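## Task

Press every drive blank marked with a blue sticker fully home so it stops and latches, leaving all other blanks untouched. The rack is loose: it must not tilt beyond a small amount and must finish at its starting spot. A blank only counts if it stays latched without the robot holding it at the end.

## Robot and tools

Robot: two 6-joint arms, left_arm and right_arm, each ending in a two-finger parallel gripper. In the scene frame the origin sits on the table top midway between the arms, +x points out across the table, +z points up, and left_arm is on the +y side. The names left and right refer to the arms, not to image sides. Arm bases: left_arm at (+0.033, +0.283, 0) m, quat_wxyz (+1.000, 0, 0, +0.006); right_arm at (+0.047, -0.296, 0) m, quat_wxyz (+0.997, 0, 0, +0.079).

Tool execute_actions takes "actions", a list holding one item or nothing, plus optional "pictures" (true/false; images come by default). An empty list just reports the current state without commanding anything. A motion item is {"rows": [...], "steps": N} with N from 1 to 15 control steps, each 1/30 s (default 15). Each row drives one step; if there are fewer rows than steps, the final row is held for the rest. A wait item is {"steps": N} with N up to 300 and no rows; it issues nothing new and returns once N steps have gone by since the previous result.

Every row is a single flat list of 14 numbers covering both arms, even if only one moves: left_arm waist, shoulder, elbow, wrist pitch, wrist yaw, wrist roll, gripper opening, then the same seven for right_arm. The six joint numbers are absolute target angles in radians (a joint pose, the same values shown under Joint positions), not offsets. Stated ranges per arm: waist -2.618 to 3.054, shoulder 0.000 to 3.142, elbow 0.000 to 3.142, wrist pitch -1.571 to 1.571, wrist yaw -1.571 to 1.571, wrist roll -2.094 to 2.094. The true stops may differ by up to 0.036 rad either way. A target more than 0.036 rad beyond a range end, and farther out than the joint's last reported angle, gets the whole call refused (nothing is sent). Targets beyond the real stop are clipped to it, and a result may then say "joint sent to its limit" (possibly about an earlier motion still running); its absence does not prove more travel exists. The opening number is an absolute setting on a scale from -1 (closed) to +1 (fully open, pads 0.094 m apart).

Motion limits: each step the commanded angle stays within a fixed lead of the measured one (waist 0.202, shoulder 0.258, elbow 0.238, wrist pitch 0.573, wrist yaw and roll 0.522 rad), and if the targets would move the gripper over 70 mm from where it is, all of that arm's targets are pulled back proportionally. So big moves need several calls. Friction can leave a joint up to about 0.031 rad short, and very small changes may not register. Between calls the arms keep heading to the last row sent until everything nearly stops or a step is HELD; after that only a new action moves or pushes further.

Results: a state line per arm gives end_effector_position (m) and end_effector_quat_wxyz in the scene frame; this point lies between the finger pads about 1 cm behind the tips, the fingers extend along the gripper's +z and close along its y. The printed position can be off, more so at long reach. Joint positions and Joint velocities list, per arm, the six joints (rad, rad/s) then pad gap (m, m/s). grip_measured is the measured opening on the command scale; each gripper reads up to about 1 mm off. "joint command not followed" means a clearance check altered or blocked some joint targets; HELD flags steps whose row was partly or fully not sent. MOTOR HOT appears from 75 °C; at 90 °C an OVER-TEMPERATURE FAULT pauses that arm for 10 s, and at 100 °C the arm goes limp and drops. Avoid long sustained pushes or loads.

Cameras: cam_head_left, cam_head_right, cam_high, cam_low, cam_left_wrist, cam_right_wrist, all 504x504. zoom_image takes "camera" (one of those names) and "region" [x0, y0, x1, y1] in pixels of that camera's latest image, origin top-left, at most 504 by 504, and returns a closer look; use it to read sticker colours on the blanks. read_manual returns only licence texts. finished_scene takes "scene", the number of the scene being ended; it is final and reports whether the goal held, then gives the next task.

Approach for this job: identify the target-coloured blanks, line a closed gripper up with the blank face, and push straight in along the slot direction in short steps until it stops and latches, then back off so nothing depends on the robot. Push gently: the rack is free-standing, so hard or off-axis shoves can slide or tilt it, which fails the task. Do not disturb other blanks, knock anything off the table, or let the arms collide or press against each other.

Each tool is called as name([rows], argument=value, ...), one row to a line, values as JSON.

## Session

execute_actions(actions=[])

Scene clock: 0.00 s of 4500.00 s.
left_arm: end_effector_position=(+0.1170, +0.0300, +0.1028) grip_measured=+1.000 end_effector_quat_wxyz=(+0.089, +0.897, +0.060, +0.429) | right_arm: end_effector_position=(+0.2543, -0.5457, +0.3244) grip_measured=+1.000 end_effector_quat_wxyz=(+0.226, +0.874, +0.229, +0.364)
Joint positions: left_arm=[-1.796  1.545  0.918 -1.038 -0.904  1.179  0.094] | right_arm=[-1.362  1.338  1.602 -1.186 -0.654  1.652  0.094]
Joint velocities: left_arm=[-0.012  0.007  0.017 -0.051  0.037  0.037  0.   ] | right_arm=[ 0.002 -0.022 -0.002  0.037 -0.022  0.066  0.   ]

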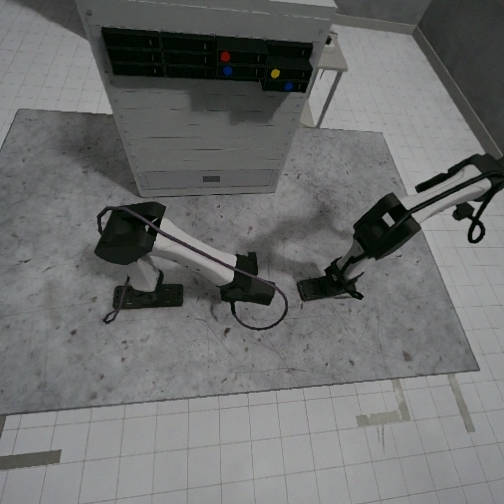

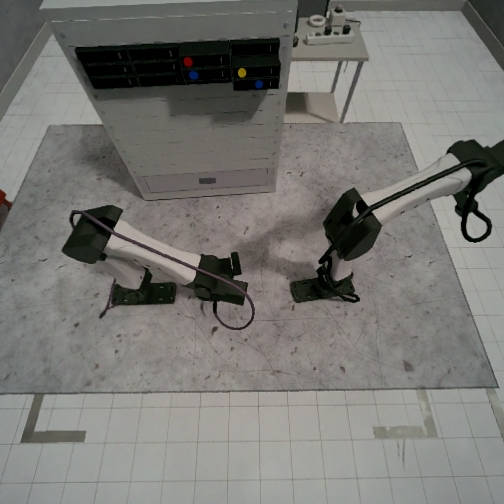

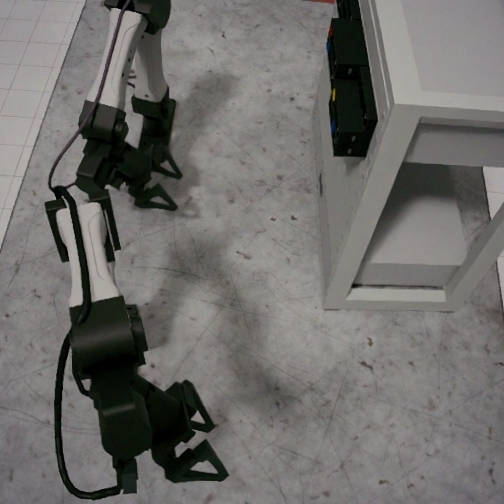

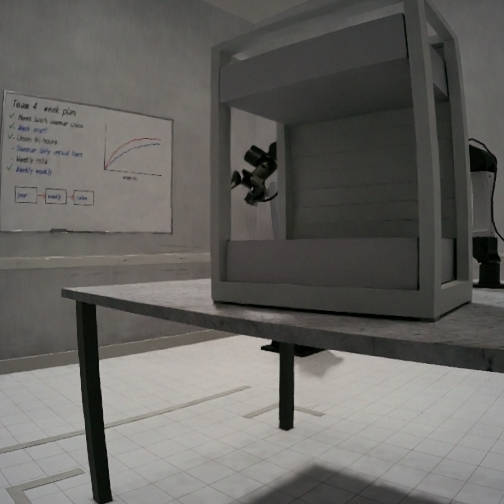

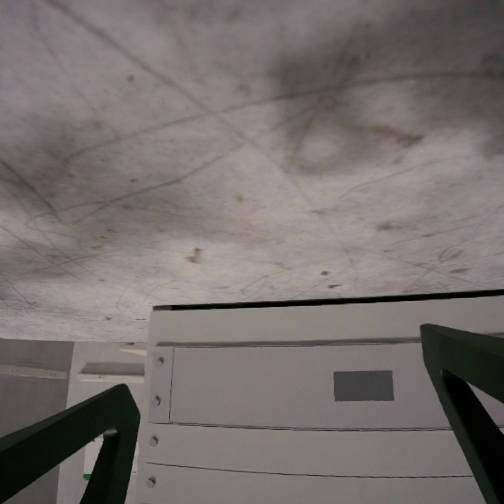

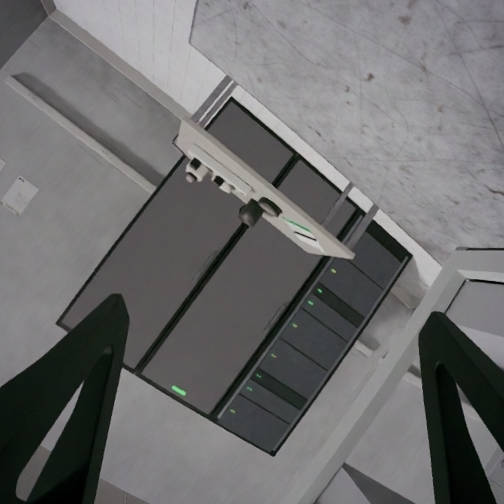

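zoom_image(camera="cam_head_left", region=[90, 0, 350, 120])

zoom_image(camera="cam_high", region=[290, 0, 504, 214])

zoom_image(camera="cam_head_right", region=[60, 0, 320, 120])

Region (90, 0, 350, 120) of cam_head_left's 504x504 image, scaled by 1.938, with more detail than that image has; it fills the top 233 rows of this view, and the rest is white.

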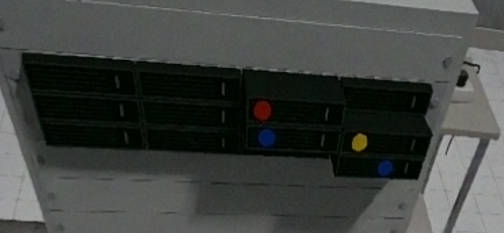

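Region (290, 0, 504, 214) of cam_high's 504x504 image, scaled by 2.355, with more detail than that image has.

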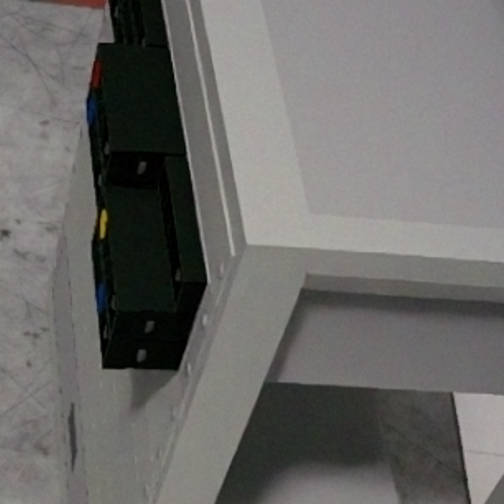

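Region (60, 0, 320, 120) of cam_head_right's 504x504 image, scaled by 1.938, with more detail than that image has; it fills the top 233 rows of this view, and the rest is white.

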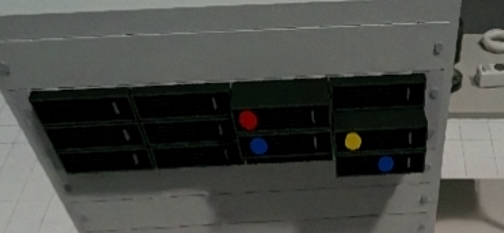

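execute_actions([
  {"rows":[[-1.107,1.268,1.393,-0.125,-1.095,-1.57,-1,0.928,1.115,1.195,-0.08,1.086,1.57,-1]],"steps":15},
], pictures=false)

execute_actions([
  {"steps":60},
])

Scene clock: 79.13 s of 4500.00 s.
left_arm: end_effector_position=(+0.2360, -0.0377, +0.3481) grip_measured=-0.996 end_effector_quat_wxyz=(+0.584, +0.487, +0.618, +0.202) | right_arm: end_effector_position=(+0.3675, -0.4669, +0.4179) grip_measured=-0.988 end_effector_quat_wxyz=(+0.659, +0.682, +0.243, +0.203)
Joint positions: left_arm=[-1.416  1.33   1.299 -0.438 -1.019  0.593  0.   ] | right_arm=[-0.307  1.13   1.208 -0.147  0.779  1.576  0.001]
Joint velocities: left_arm=[ 1.038 -0.217  0.598  1.165 -0.271 -1.59  -0.   ] | right_arm=[ 2.073 -0.007  0.042  0.344  2.    -0.11  -0.001]
Steps of this call (steps 1 to 90: nothing new was sent; then 75.63 s passed at rest; steps 91 to 105: all 15 steps of this action). Readings (joint positions):
91: left_arm=[-1.787 1.537 0.923 -1.021 -0.908 1.151] | right_arm=[-1.332 1.307 1.554 -1.100 -0.575 1.643]
92: left_arm=[-1.766 1.522 0.938 -0.986 -0.916 1.114] | right_arm=[-1.268 1.254 1.467 -0.975 -0.465 1.628]
94: left_arm=[-1.715 1.476 0.989 -0.905 -0.936 1.040] | right_arm=[-1.117 1.160 1.314 -0.766 -0.269 1.609]
98: left_arm=[-1.615 1.396 1.107 -0.734 -0.973 0.893] | right_arm=[-0.825 1.130 1.210 -0.408 0.123 1.588]
105: the state above

Scene clock: 81.13 s of 4500.00 s.
left_arm: end_effector_position=(+0.3209, +0.0578, +0.4522) grip_measured=-0.997 end_effector_quat_wxyz=(+0.502, -0.495, +0.507, -0.496) | right_arm: end_effector_position=(+0.3215, -0.0996, +0.4293) grip_measured=-0.988 end_effector_quat_wxyz=(+0.498, +0.497, +0.506, +0.499)
Joint positions: left_arm=[-1.107  1.271  1.387 -0.125 -1.088 -1.561  0.   ] | right_arm=[ 0.928  1.13   1.208 -0.092  1.076  1.574  0.001]
Joint velocities: left_arm=[ 0.007 -0.022  0.002 -0.022  0.037 -0.11  -0.001] | right_arm=[-0.007  0.007 -0.007 -0.022 -0.022  0.022 -0.001]
Steps of this call (steps 1 to 60: the robot went on to your last target). Readings (joint positions):
1: left_arm=[-1.376 1.322 1.318 -0.397 -1.025 0.534] | right_arm=[-0.234 1.130 1.208 -0.135 0.840 1.576]
2: left_arm=[-1.333 1.315 1.335 -0.358 -1.031 0.470] | right_arm=[-0.160 1.130 1.208 -0.125 0.887 1.575]
4: left_arm=[-1.231 1.301 1.361 -0.285 -1.045 0.317] | right_arm=[-0.013 1.130 1.208 -0.113 0.955 1.575]
8: left_arm=[-1.108 1.277 1.384 -0.179 -1.080 -0.076] | right_arm=[0.283 1.130 1.208 -0.101 1.025 1.575]
60: the state above
All arms were judged still, so your last target was given up. Only a new action makes them travel on or press farther. Fingers that are still opening or closing keep moving.

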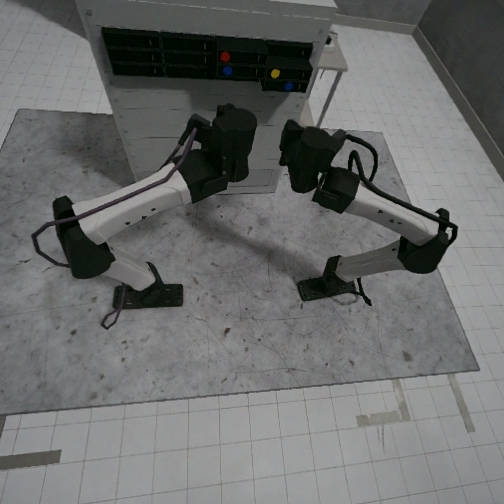

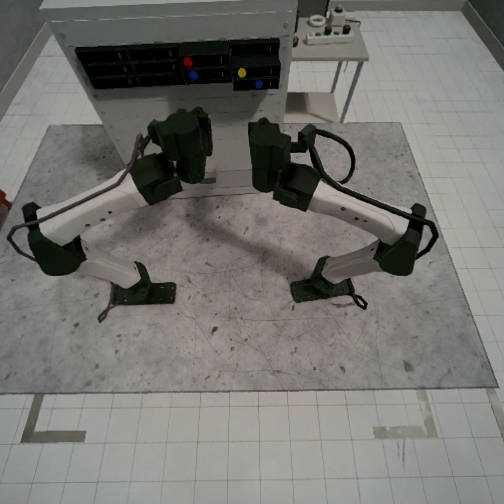

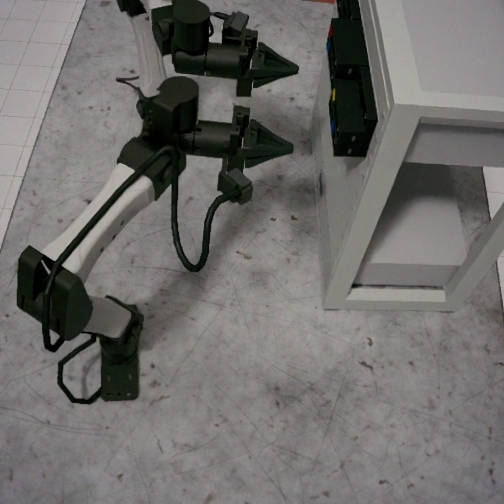

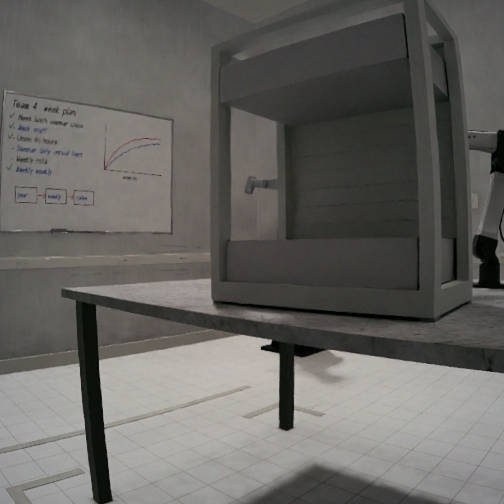

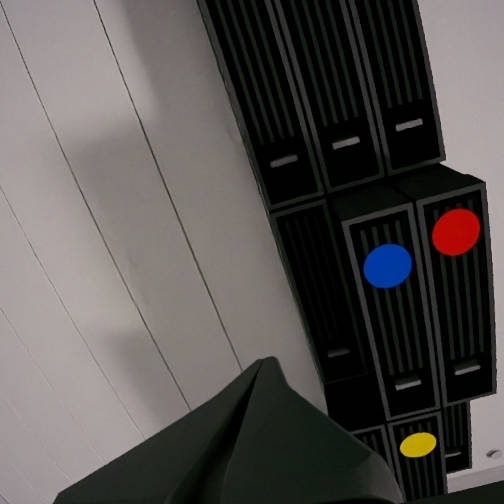

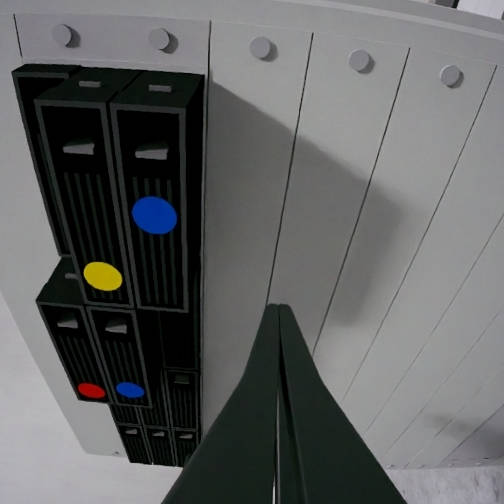

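execute_actions([
  {"rows":[[-1.09,1.3,1.6,-0.3,-1.07,-1.57,-1,0.91,1.15,1.36,-0.21,1.06,1.57,-1],[-1.08,1.33,1.761,-0.4,-1.06,-1.57,-1,0.9,1.17,1.471,-0.28,1.05,1.57,-1],[-1.08,1.33,1.761,-0.4,-1.06,-1.57,-1,0.9,1.17,1.471,-0.28,1.05,1.57,-1],[-1.08,1.33,1.761,-0.4,-1.06,-1.57,-1,0.9,1.17,1.471,-0.28,1.05,1.57,-1],[-1.08,1.33,1.761,-0.4,-1.06,-1.57,-1,0.9,1.17,1.471,-0.28,1.05,1.57,-1],[-1.05,1.37,1.761,-0.37,-1.03,-1.57,-1,0.86,1.2,1.471,-0.26,1.02,1.57,-1],[-1.006,1.422,1.761,-0.339,-0.994,-1.57,-1,0.814,1.237,1.471,-0.234,0.972,1.57,-1]],"steps":15},
], pictures=false)

execute_actions([
  {"steps":20},
])

Scene clock: 103.37 s of 4500.00 s.
left_arm: end_effector_position=(+0.3447, +0.0671, +0.5245) grip_measured=-0.997 end_effector_quat_wxyz=(+0.501, -0.504, +0.483, -0.511) | right_arm: end_effector_position=(+0.3457, -0.1100, +0.4813) grip_measured=-0.988 end_effector_quat_wxyz=(+0.502, +0.505, +0.490, +0.502)
Joint positions: left_arm=[-1.014  1.407  1.769 -0.316 -1.011 -1.562  0.   ] | right_arm=[ 0.821  1.224  1.466 -0.227  0.992  1.573  0.001]
Joint velocities: left_arm=[ 0.002  0.247  0.017 -0.212  0.168  0.066  0.   ] | right_arm=[ 0.002  0.076 -0.002 -0.154 -0.125 -0.022  0.   ]
Steps of this call (steps 1 to 90: nothing new was sent; then 18.73 s passed at rest; steps 91 to 105: all 15 steps of this action). Readings (joint positions):
91: left_arm=[-1.107 1.278 1.420 -0.169 -1.087 -1.562] | right_arm=[0.927 1.132 1.227 -0.120 1.075 1.574]
92: left_arm=[-1.103 1.301 1.488 -0.225 -1.083 -1.562] | right_arm=[0.922 1.147 1.278 -0.168 1.072 1.574]
94: left_arm=[-1.095 1.336 1.638 -0.289 -1.072 -1.562] | right_arm=[0.913 1.171 1.391 -0.207 1.063 1.574]
98: left_arm=[-1.047 1.339 1.764 -0.295 -1.045 -1.562] | right_arm=[0.856 1.174 1.465 -0.208 1.033 1.573]
105: the state above

Scene clock: 104.03 s of 4500.00 s.
left_arm: end_effector_position=(+0.3468, +0.0620, +0.5194) grip_measured=-0.997 end_effector_quat_wxyz=(+0.500, -0.500, +0.494, -0.507) | right_arm: end_effector_position=(+0.3460, -0.1078, +0.4802) grip_measured=-0.988 end_effector_quat_wxyz=(+0.500, +0.502, +0.495, +0.503)
Joint positions: left_arm=[-1.014  1.416  1.769 -0.327 -1.001 -1.562  0.   ] | right_arm=[ 0.821  1.225  1.466 -0.23   0.982  1.573  0.001]
Joint velocities: left_arm=[ 0.007  0.012 -0.017 -0.066  0.051  0.022  0.   ] | right_arm=[-0.002 -0.012 -0.032  0.022  0.081  0.037  0.001]
Steps of this call (steps 1 to 20: the robot went on to your last target). Readings (joint positions):
1: left_arm=[-1.014 1.413 1.769 -0.320 -1.008 -1.562] | right_arm=[0.821 1.225 1.466 -0.229 0.989 1.573]
2: left_arm=[-1.014 1.416 1.769 -0.324 -1.005 -1.562] | right_arm=[0.821 1.225 1.466 -0.230 0.987 1.573]
4: left_arm=[-1.014 1.416 1.769 -0.327 -1.003 -1.562] | right_arm=[0.821 1.225 1.466 -0.230 0.986 1.573]
8: left_arm=[-1.014 1.416 1.769 -0.327 -1.002 -1.562] | right_arm=[0.821 1.225 1.466 -0.230 0.984 1.573]
20: the state above

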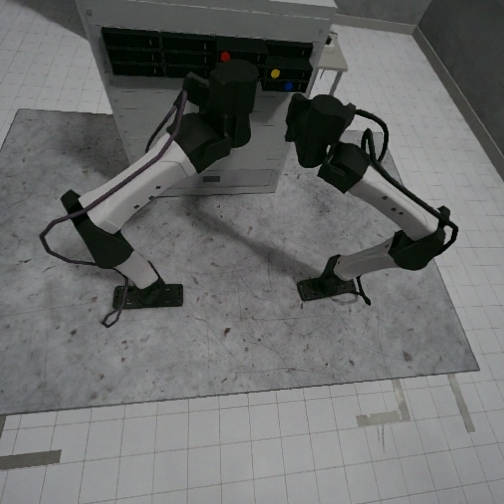

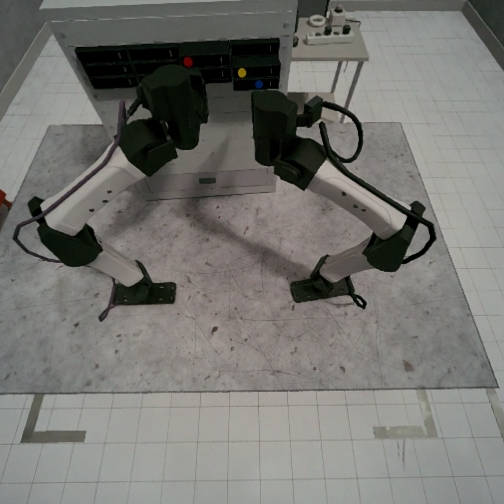

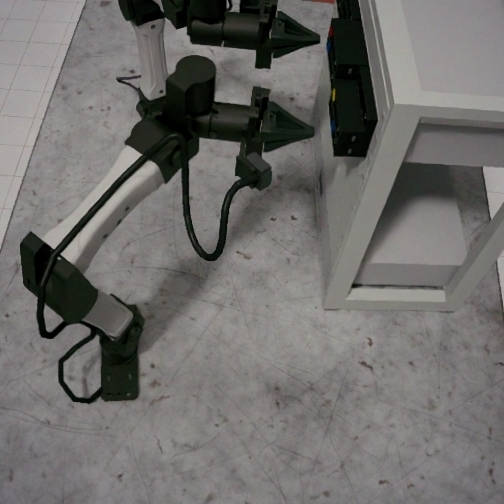

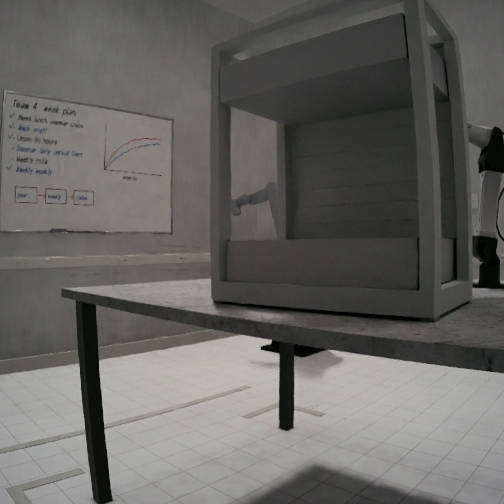

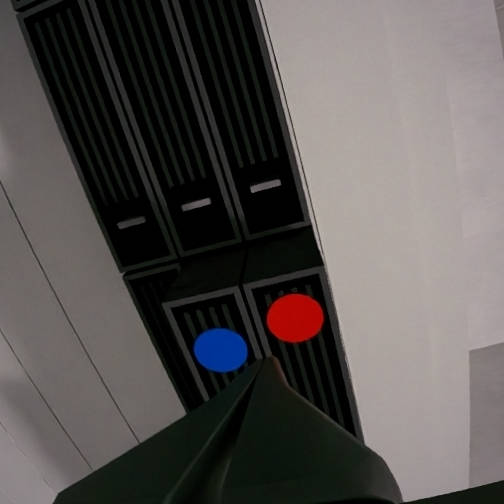

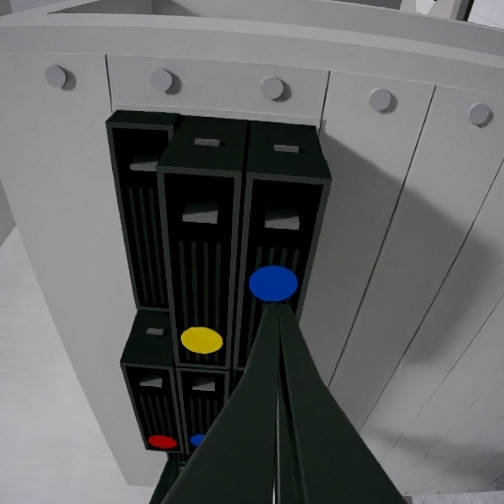

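execute_actions([
  {"rows":[[-1.006,1.41,1.72,-0.31,-0.994,-1.57,-1,0.78,1.26,1.485,-0.227,0.94,1.57,-1],[-1.006,1.39,1.66,-0.272,-0.994,-1.57,-1,0.75,1.28,1.50,-0.22,0.91,1.57,-1],[-1.006,1.388,1.66,-0.272,-0.994,-1.57,-1,0.72,1.30,1.514,-0.212,0.875,1.57,-1],[-1.006,1.388,1.65,-0.272,-0.994,-1.57,-1,0.685,1.323,1.528,-0.205,0.843,1.57,-1]],"steps":15},
])

Scene clock: 114.40 s of 4500.00 s.
left_arm: end_effector_position=(+0.3502, +0.0565, +0.4958) grip_measured=-0.997 end_effector_quat_wxyz=(+0.502, -0.497, +0.504, -0.496) | right_arm: end_effector_position=(+0.3832, -0.1180, +0.4770) grip_measured=-0.988 end_effector_quat_wxyz=(+0.512, +0.513, +0.487, +0.488)
Joint positions: left_arm=[-1.014  1.399  1.668 -0.276 -0.999 -1.562  0.   ] | right_arm=[ 0.691  1.295  1.504 -0.209  0.899  1.573  0.001]
Joint velocities: left_arm=[ 0.007  0.007  0.007  0.007 -0.066  0.066 -0.   ] | right_arm=[-0.007 -0.012 -0.007 -0.066 -0.007 -0.051 -0.   ]
Steps of this call (steps 1 to 15: the robot went on to your last target; steps 16 to 90: nothing new was sent; then 6.87 s passed at rest; steps 91 to 105: all 15 steps of this action). Readings (joint positions):
91: left_arm=[-1.014 1.416 1.765 -0.322 -1.001 -1.562] | right_arm=[0.816 1.225 1.466 -0.230 0.976 1.573]
92: left_arm=[-1.014 1.411 1.747 -0.306 -1.000 -1.562] | right_arm=[0.802 1.229 1.467 -0.230 0.965 1.573]
94: left_arm=[-1.014 1.399 1.703 -0.292 -1.000 -1.562] | right_arm=[0.750 1.251 1.486 -0.226 0.933 1.573]
98: left_arm=[-1.014 1.399 1.669 -0.289 -0.999 -1.562] | right_arm=[0.692 1.295 1.504 -0.210 0.902 1.573]
105: the state above

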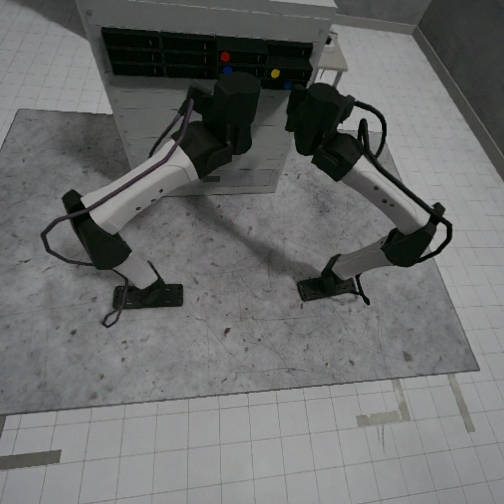

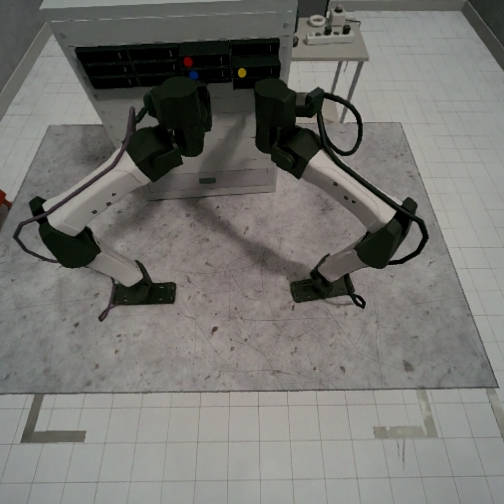

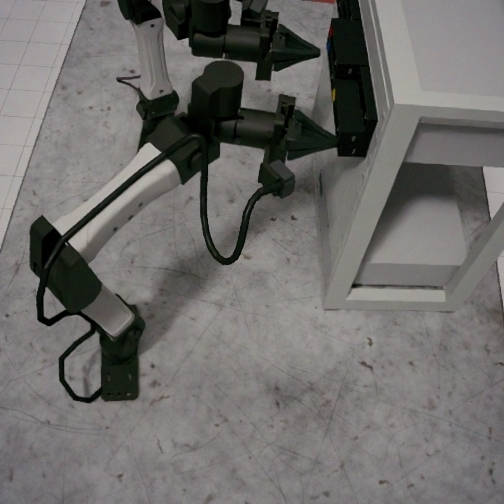

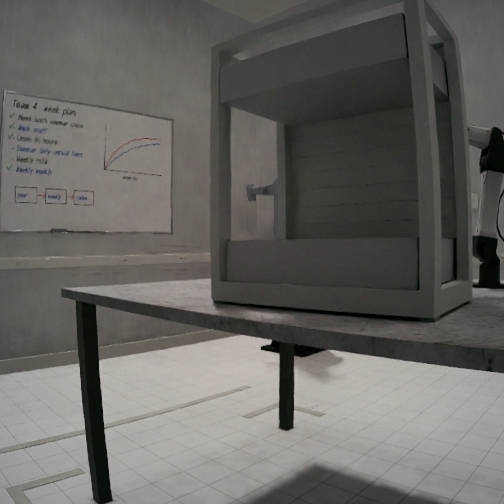

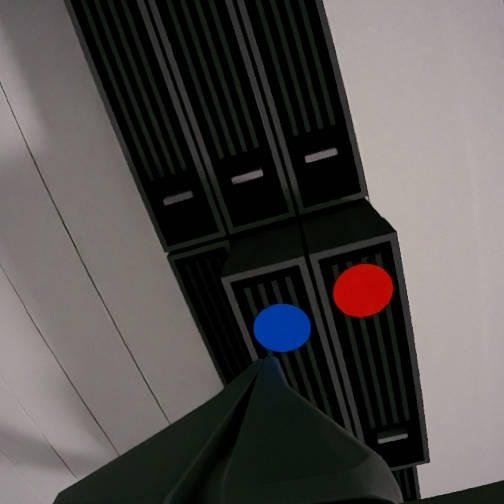

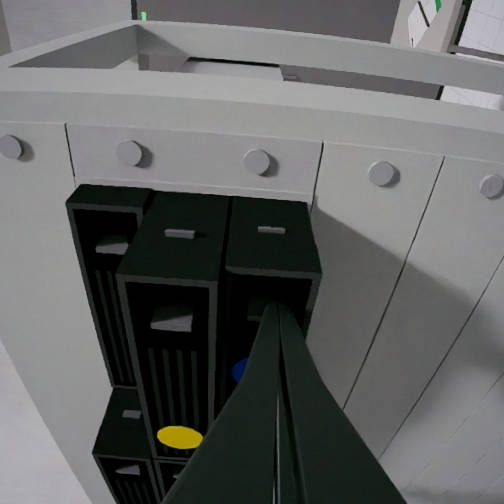

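execute_actions([
  {"rows":[[-1.006,1.39,1.67,-0.276,-0.994,-1.57,-1,0.78,1.27,1.5,-0.21,0.93,1.57,-1],[-1.006,1.39,1.67,-0.276,-0.994,-1.57,-1,0.80,1.28,1.5,-0.21,0.96,1.57,-1],[-1.006,1.39,1.67,-0.276,-0.994,-1.57,-1,0.83,1.30,1.515,-0.21,0.985,1.57,-1],[-1.006,1.39,1.67,-0.276,-0.994,-1.57,-1,0.83,1.31,1.52,-0.21,0.985,1.57,-1],[-1.006,1.39,1.67,-0.276,-0.994,-1.57,-1,0.83,1.31,1.52,-0.21,0.985,1.57,-1],[-1.006,1.39,1.67,-0.276,-0.994,-1.57,-1,0.82,1.315,1.522,-0.207,0.975,1.57,-1],[-1.006,1.39,1.67,-0.276,-0.994,-1.57,-1,0.807,1.322,1.527,-0.205,0.965,1.57,-1],[-1.006,1.39,1.67,-0.276,-0.994,-1.57,-1,0.79,1.333,1.535,-0.203,0.95,1.57,-1],[-1.006,1.39,1.67,-0.276,-0.994,-1.57,-1,0.777,1.343,1.543,-0.2,0.935,1.57,-1],[-1.006,1.39,1.67,-0.276,-0.994,-1.57,-1,0.762,1.353,1.551,-0.198,0.92,1.57,-1],[-1.006,1.39,1.67,-0.276,-0.994,-1.57,-1,0.747,1.364,1.559,-0.196,0.905,1.57,-1],[-1.006,1.39,1.67,-0.276,-0.994,-1.57,-1,0.732,1.374,1.567,-0.194,0.89,1.57,-1],[-1.006,1.39,1.67,-0.276,-0.994,-1.57,-1,0.705,1.398,1.587,-0.19,0.864,1.57,-1],[-1.006,1.39,1.67,-0.276,-0.994,-1.57,-1,0.68,1.422,1.607,-0.186,0.838,1.57,-1]],"steps":15},
])

Scene clock: 137.73 s of 4500.00 s.
left_arm: end_effector_position=(+0.3502, +0.0565, +0.4964) grip_measured=-0.997 end_effector_quat_wxyz=(+0.502, -0.497, +0.503, -0.498) | right_arm: end_effector_position=(+0.3921, -0.0925, +0.4776) grip_measured=-0.988 end_effector_quat_wxyz=(+0.505, +0.505, +0.497, +0.493)
Joint positions: left_arm=[-1.014  1.399  1.668 -0.272 -0.999 -1.562  0.   ] | right_arm=[ 0.716  1.372  1.568 -0.203  0.893  1.573  0.001]
Joint velocities: left_arm=[-0.017  0.012  0.002 -0.022 -0.066  0.051  0.001] | right_arm=[-0.393  0.437  0.305  0.066 -0.359 -0.066 -0.   ]
Steps of this call (steps 1 to 15: the robot went on to your last target; steps 16 to 90: nothing new was sent; then 19.83 s passed at rest; steps 91 to 105: all 15 steps of this action). Readings (joint positions):
91: left_arm=[-1.014 1.399 1.668 -0.272 -0.999 -1.562] | right_arm=[0.701 1.294 1.504 -0.209 0.909 1.573]
92: left_arm=[-1.014 1.399 1.668 -0.272 -0.999 -1.562] | right_arm=[0.726 1.294 1.504 -0.210 0.921 1.573]
94: left_arm=[-1.014 1.399 1.668 -0.272 -0.999 -1.562] | right_arm=[0.791 1.294 1.504 -0.210 0.938 1.573]
98: left_arm=[-1.014 1.399 1.668 -0.272 -0.999 -1.562] | right_arm=[0.819 1.295 1.504 -0.209 0.946 1.573]
105: the state above

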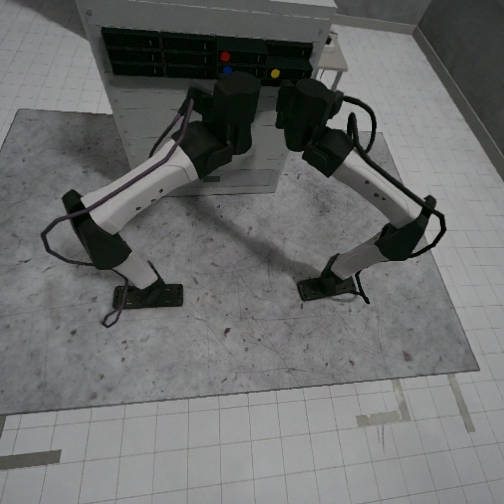

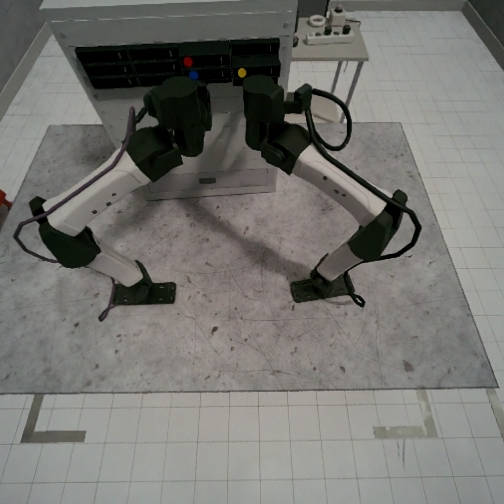

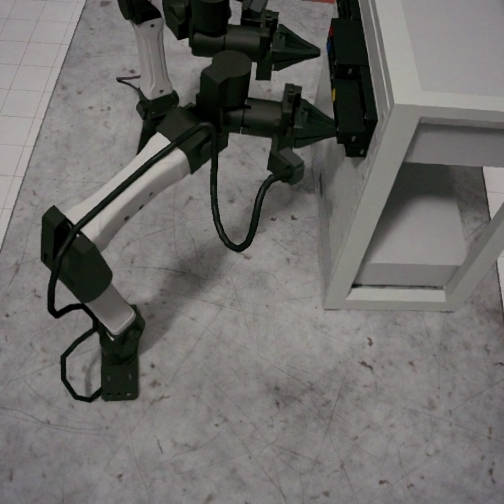

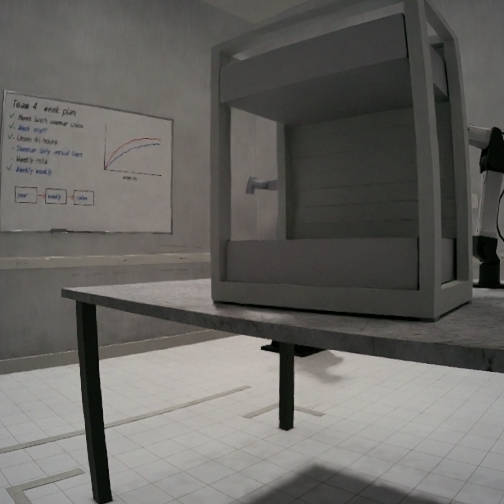

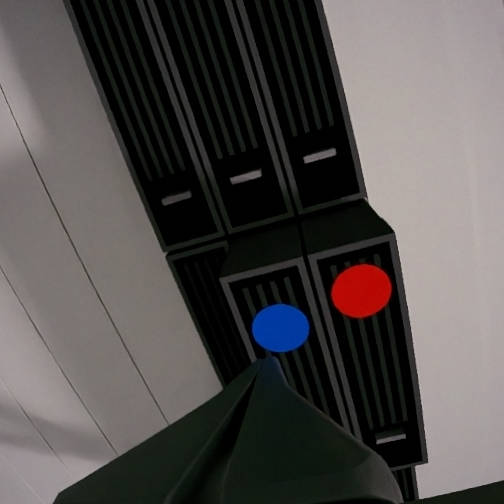

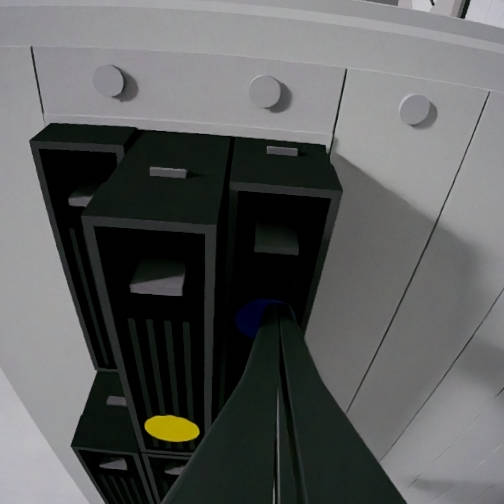

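execute_actions([
  {"rows":[[-1.006,1.39,1.67,-0.276,-0.994,-1.57,-1,0.68,1.422,1.607,-0.186,0.838,1.57,-1],[-1.006,1.39,1.67,-0.276,-0.994,-1.57,-1,0.68,1.422,1.607,-0.186,0.838,1.57,-1],[-1.006,1.39,1.67,-0.276,-0.994,-1.57,-1,0.67,1.43,1.615,-0.185,0.828,1.57,-1],[-1.006,1.39,1.67,-0.276,-0.994,-1.57,-1,0.66,1.44,1.623,-0.183,0.818,1.57,-1],[-1.006,1.39,1.67,-0.276,-0.994,-1.57,-1,0.65,1.45,1.63,-0.181,0.808,1.57,-1],[-1.006,1.39,1.67,-0.276,-0.994,-1.57,-1,0.64,1.46,1.64,-0.18,0.797,1.57,-1],[-1.006,1.39,1.67,-0.276,-0.994,-1.57,-1,0.627,1.47,1.648,-0.178,0.785,1.57,-1]],"steps":15},
])

Scene clock: 143.83 s of 4500.00 s.
left_arm: end_effector_position=(+0.3502, +0.0565, +0.4964) grip_measured=-0.997 end_effector_quat_wxyz=(+0.502, -0.497, +0.503, -0.498) | right_arm: end_effector_position=(+0.4092, -0.0909, +0.4808) grip_measured=-0.988 end_effector_quat_wxyz=(+0.500, +0.500, +0.504, +0.496)
Joint positions: left_arm=[-1.014  1.399  1.668 -0.272 -0.999 -1.562  0.   ] | right_arm=[ 0.666  1.415  1.622 -0.221  0.824  1.573  0.001]
Joint velocities: left_arm=[-0.007 -0.022  0.007 -0.022  0.007  0.022 -0.   ] | right_arm=[0.002 0.007 0.002 0.095 0.037 0.007 0.   ]
Steps of this call (steps 1 to 30: the robot went on to your last target; steps 31 to 90: nothing new was sent; then 2.60 s passed at rest; steps 91 to 105: all 15 steps of this action). Readings (joint positions):
91: left_arm=[-1.014 1.399 1.668 -0.272 -0.999 -1.562] | right_arm=[0.695 1.393 1.582 -0.194 0.872 1.573]
92: left_arm=[-1.014 1.399 1.668 -0.272 -0.999 -1.562] | right_arm=[0.695 1.393 1.582 -0.194 0.872 1.573]
94: left_arm=[-1.014 1.399 1.668 -0.272 -0.999 -1.562] | right_arm=[0.692 1.393 1.585 -0.196 0.866 1.573]
98: left_arm=[-1.014 1.399 1.668 -0.272 -0.999 -1.562] | right_arm=[0.668 1.415 1.614 -0.204 0.834 1.573]
105: the state above

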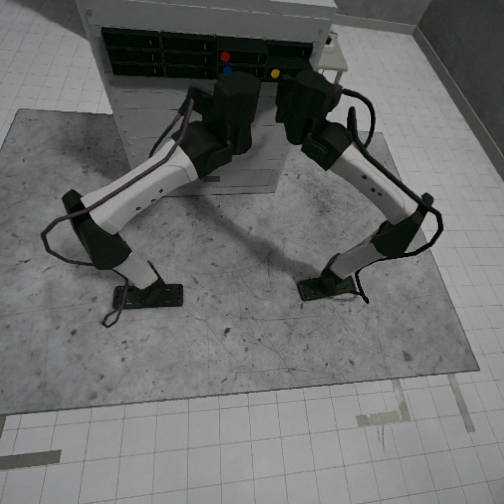

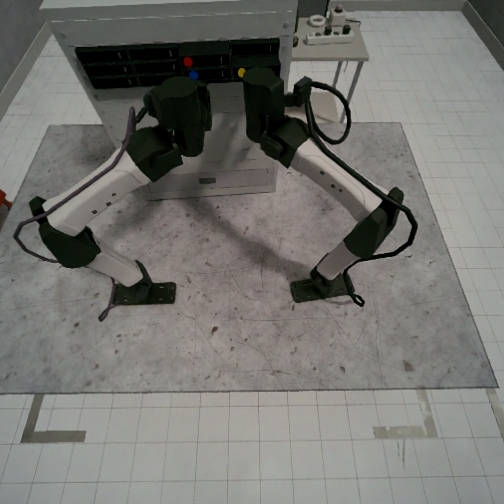

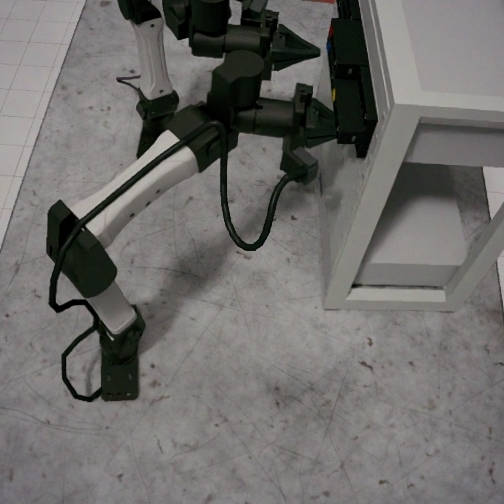

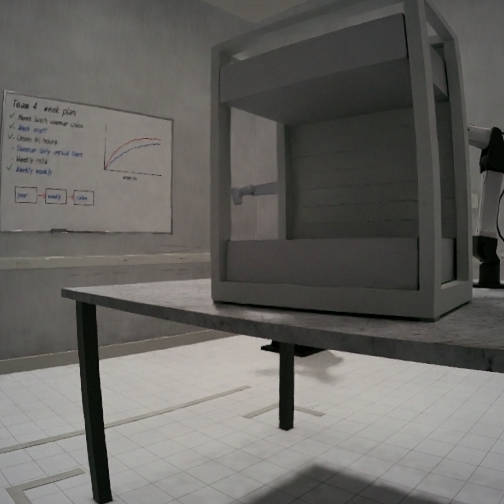

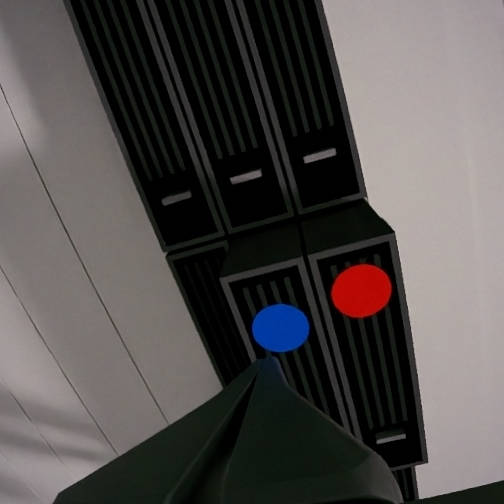

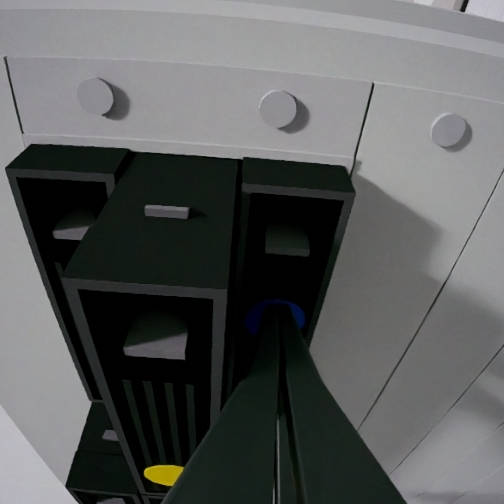

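zoom_image(camera="cam_high", region=[280, 60, 400, 180])

execute_actions(actions=[])

Region (280, 60, 400, 180) of cam_high's 504x504 image, scaled by 4.200, with more detail than that image has.

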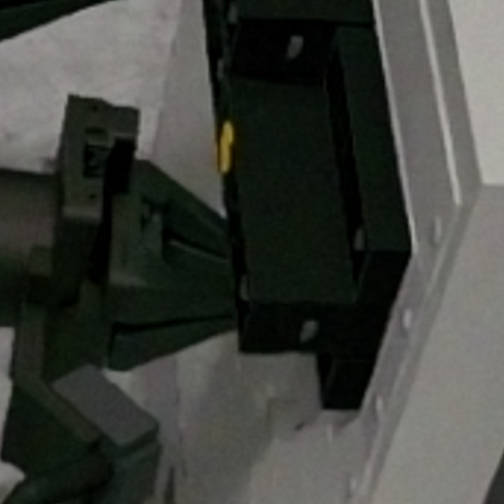

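Scene clock: 160.70 s of 4500.00 s.
left_arm: end_effector_position=(+0.3502, +0.0565, +0.4964) grip_measured=-0.997 end_effector_quat_wxyz=(+0.502, -0.497, +0.503, -0.498) | right_arm: end_effector_position=(+0.4092, -0.0909, +0.4807) grip_measured=-0.988 end_effector_quat_wxyz=(+0.500, +0.500, +0.505, +0.495)
Joint positions: left_arm=[-1.014  1.399  1.668 -0.272 -0.999 -1.562  0.   ] | right_arm=[ 0.665  1.415  1.623 -0.222  0.823  1.573  0.001]
Joint velocities: left_arm=[-0.017 -0.002  0.002 -0.066  0.007 -0.007  0.   ] | right_arm=[ 0.012 -0.012 -0.007 -0.051 -0.007 -0.051  0.   ]
Steps of this call (steps 1 to 15: the robot went on to your last target; steps 16 to 90: nothing new was sent; then 13.87 s passed at rest). Readings (joint positions):
1: left_arm=[-1.014 1.399 1.668 -0.272 -0.999 -1.562] | right_arm=[0.666 1.415 1.622 -0.221 0.823 1.573]
2: left_arm=[-1.014 1.399 1.668 -0.272 -0.999 -1.562] | right_arm=[0.666 1.415 1.622 -0.222 0.823 1.573]
4: left_arm=[-1.014 1.399 1.668 -0.272 -0.999 -1.562] | right_arm=[0.665 1.415 1.623 -0.222 0.823 1.573]
8: left_arm=[-1.014 1.399 1.668 -0.272 -0.999 -1.562] | right_arm=[0.665 1.415 1.623 -0.222 0.823 1.573]
90: the state above
All arms were judged still, so your last target was given up. Only a new action makes them travel on or press farther. Fingers that are still opening or closing keep moving.

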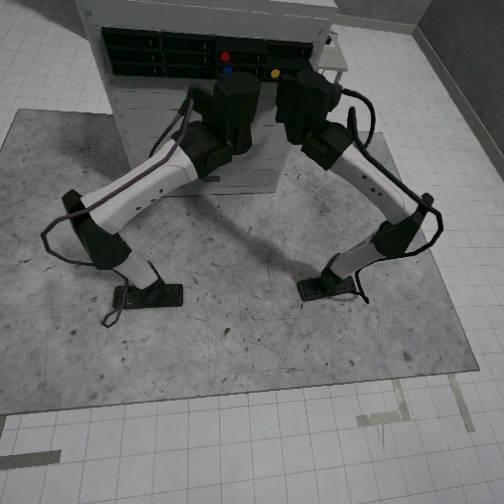

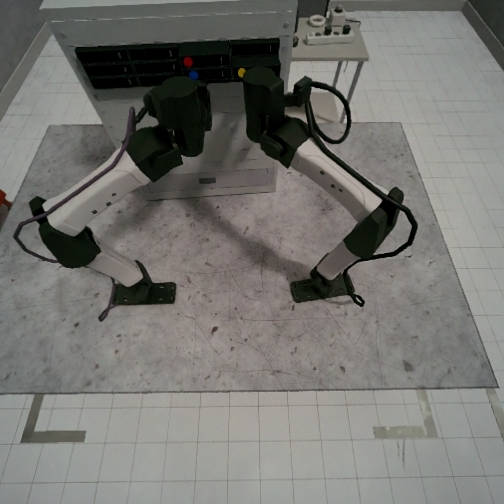

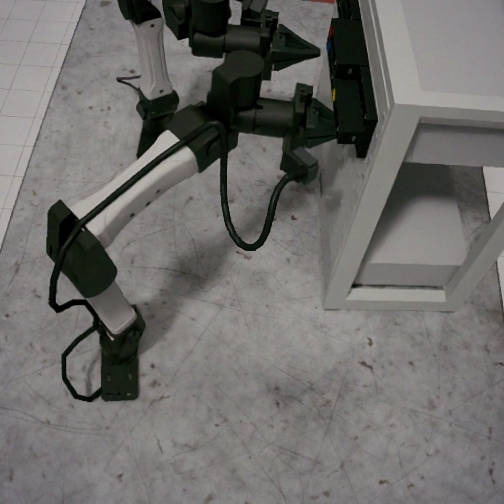

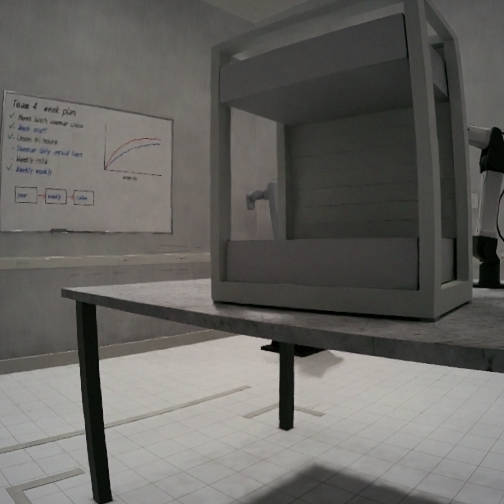

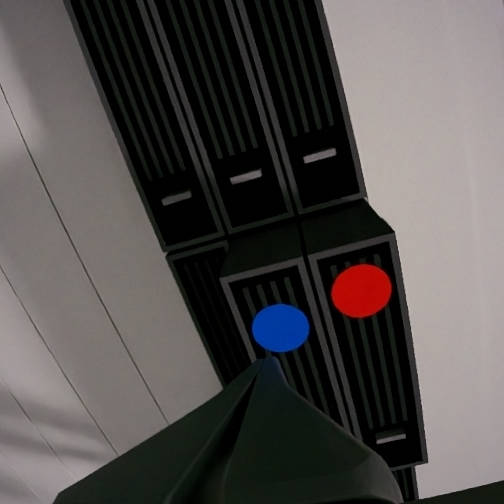

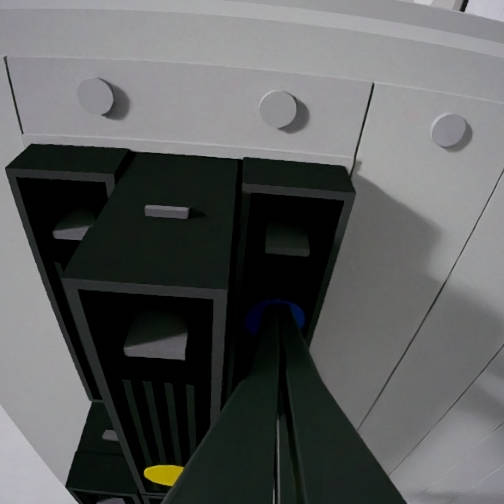

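execute_actions([
  {"rows":[[-1.006,1.39,1.67,-0.276,-0.994,-1.57,-1,0.68,1.41,1.59,-0.19,0.84,1.57,-1],[-1.006,1.39,1.67,-0.276,-0.994,-1.57,-1,0.68,1.41,1.59,-0.19,0.84,1.57,-1],[-1.006,1.39,1.67,-0.276,-0.994,-1.57,-1,0.68,1.41,1.59,-0.19,0.84,1.57,-1],[-1.006,1.39,1.67,-0.276,-0.994,-1.57,-1,0.66,1.43,1.6,-0.18,0.82,1.57,-1],[-1.006,1.39,1.67,-0.276,-0.994,-1.57,-1,0.65,1.44,1.61,-0.175,0.81,1.57,-1],[-1.006,1.39,1.67,-0.276,-0.994,-1.57,-1,0.64,1.45,1.615,-0.172,0.8,1.57,-1],[-1.006,1.39,1.67,-0.276,-0.994,-1.57,-1,0.63,1.46,1.62,-0.17,0.79,1.57,-1],[-1.006,1.39,1.67,-0.276,-0.994,-1.57,-1,0.62,1.47,1.63,-0.167,0.78,1.57,-1],[-1.006,1.39,1.67,-0.276,-0.994,-1.57,-1,0.61,1.48,1.638,-0.164,0.77,1.57,-1],[-1.006,1.39,1.67,-0.276,-0.994,-1.57,-1,0.60,1.49,1.645,-0.16,0.76,1.57,-1]],"steps":15},
])

Scene clock: 171.53 s of 4500.00 s.
left_arm: end_effector_position=(+0.3502, +0.0565, +0.4964) grip_measured=-0.997 end_effector_quat_wxyz=(+0.502, -0.497, +0.503, -0.498) | right_arm: end_effector_position=(+0.4100, -0.0893, +0.4813) grip_measured=-0.988 end_effector_quat_wxyz=(+0.496, +0.497, +0.506, +0.501)
Joint positions: left_arm=[-1.014  1.399  1.668 -0.272 -0.999 -1.562  0.   ] | right_arm=[ 0.661  1.414  1.62  -0.215  0.804  1.573  0.001]
Joint velocities: left_arm=[-0.027  0.012 -0.002  0.007  0.051 -0.154  0.   ] | right_arm=[-0.017  0.027  0.007  0.007 -0.037  0.051 -0.001]
Steps of this call (steps 1 to 90: nothing new was sent; then 7.33 s passed at rest; steps 91 to 105: all 15 steps of this action). Readings (joint positions):
91: left_arm=[-1.014 1.399 1.668 -0.272 -0.999 -1.562] | right_arm=[0.669 1.414 1.623 -0.222 0.826 1.573]
92: left_arm=[-1.014 1.399 1.668 -0.272 -0.999 -1.562] | right_arm=[0.671 1.414 1.623 -0.217 0.827 1.573]
94: left_arm=[-1.014 1.399 1.668 -0.272 -0.999 -1.562] | right_arm=[0.673 1.414 1.620 -0.210 0.827 1.573]
98: left_arm=[-1.014 1.399 1.668 -0.272 -0.999 -1.562] | right_arm=[0.666 1.414 1.620 -0.210 0.815 1.573]
105: the state above

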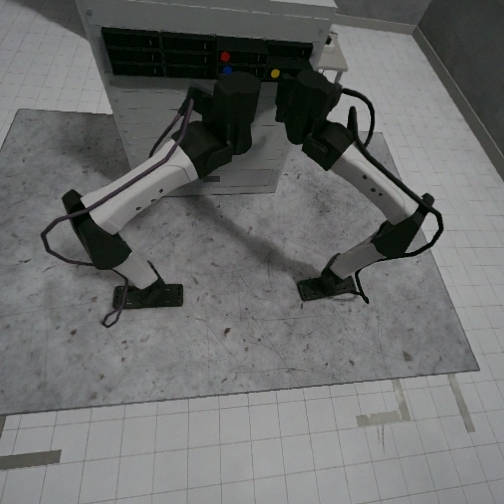

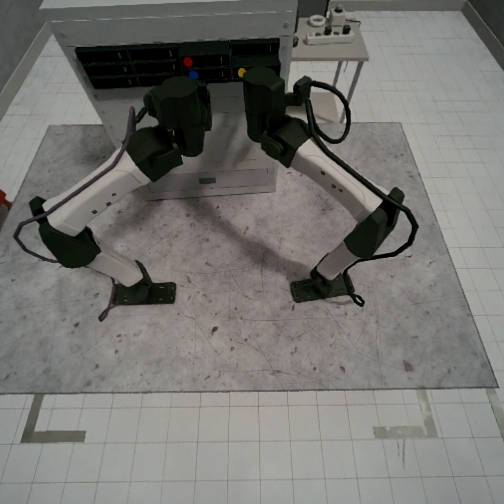

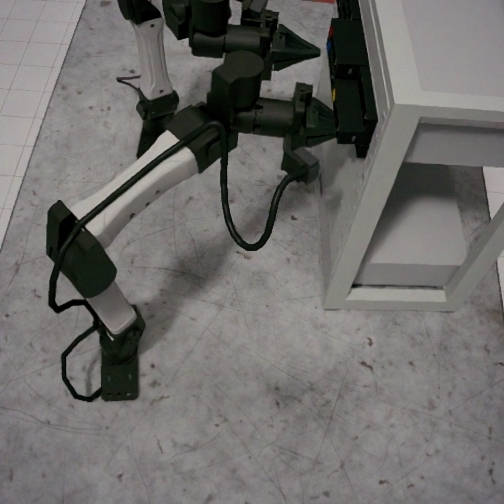

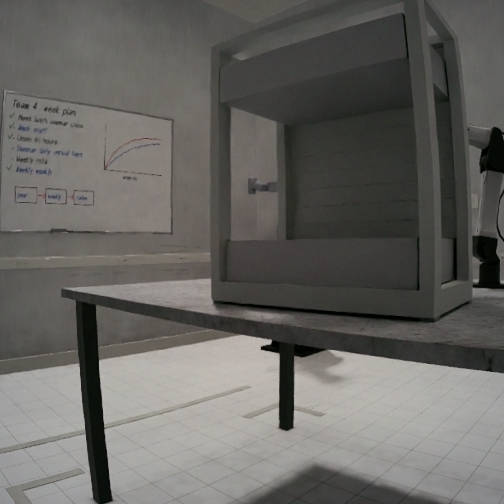

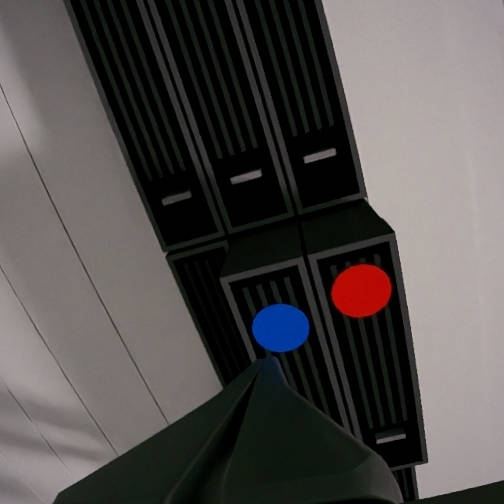

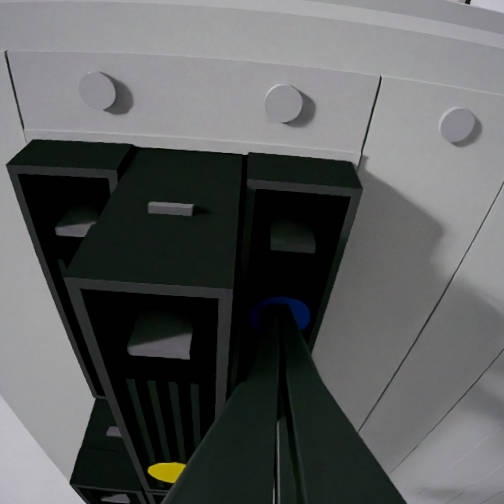

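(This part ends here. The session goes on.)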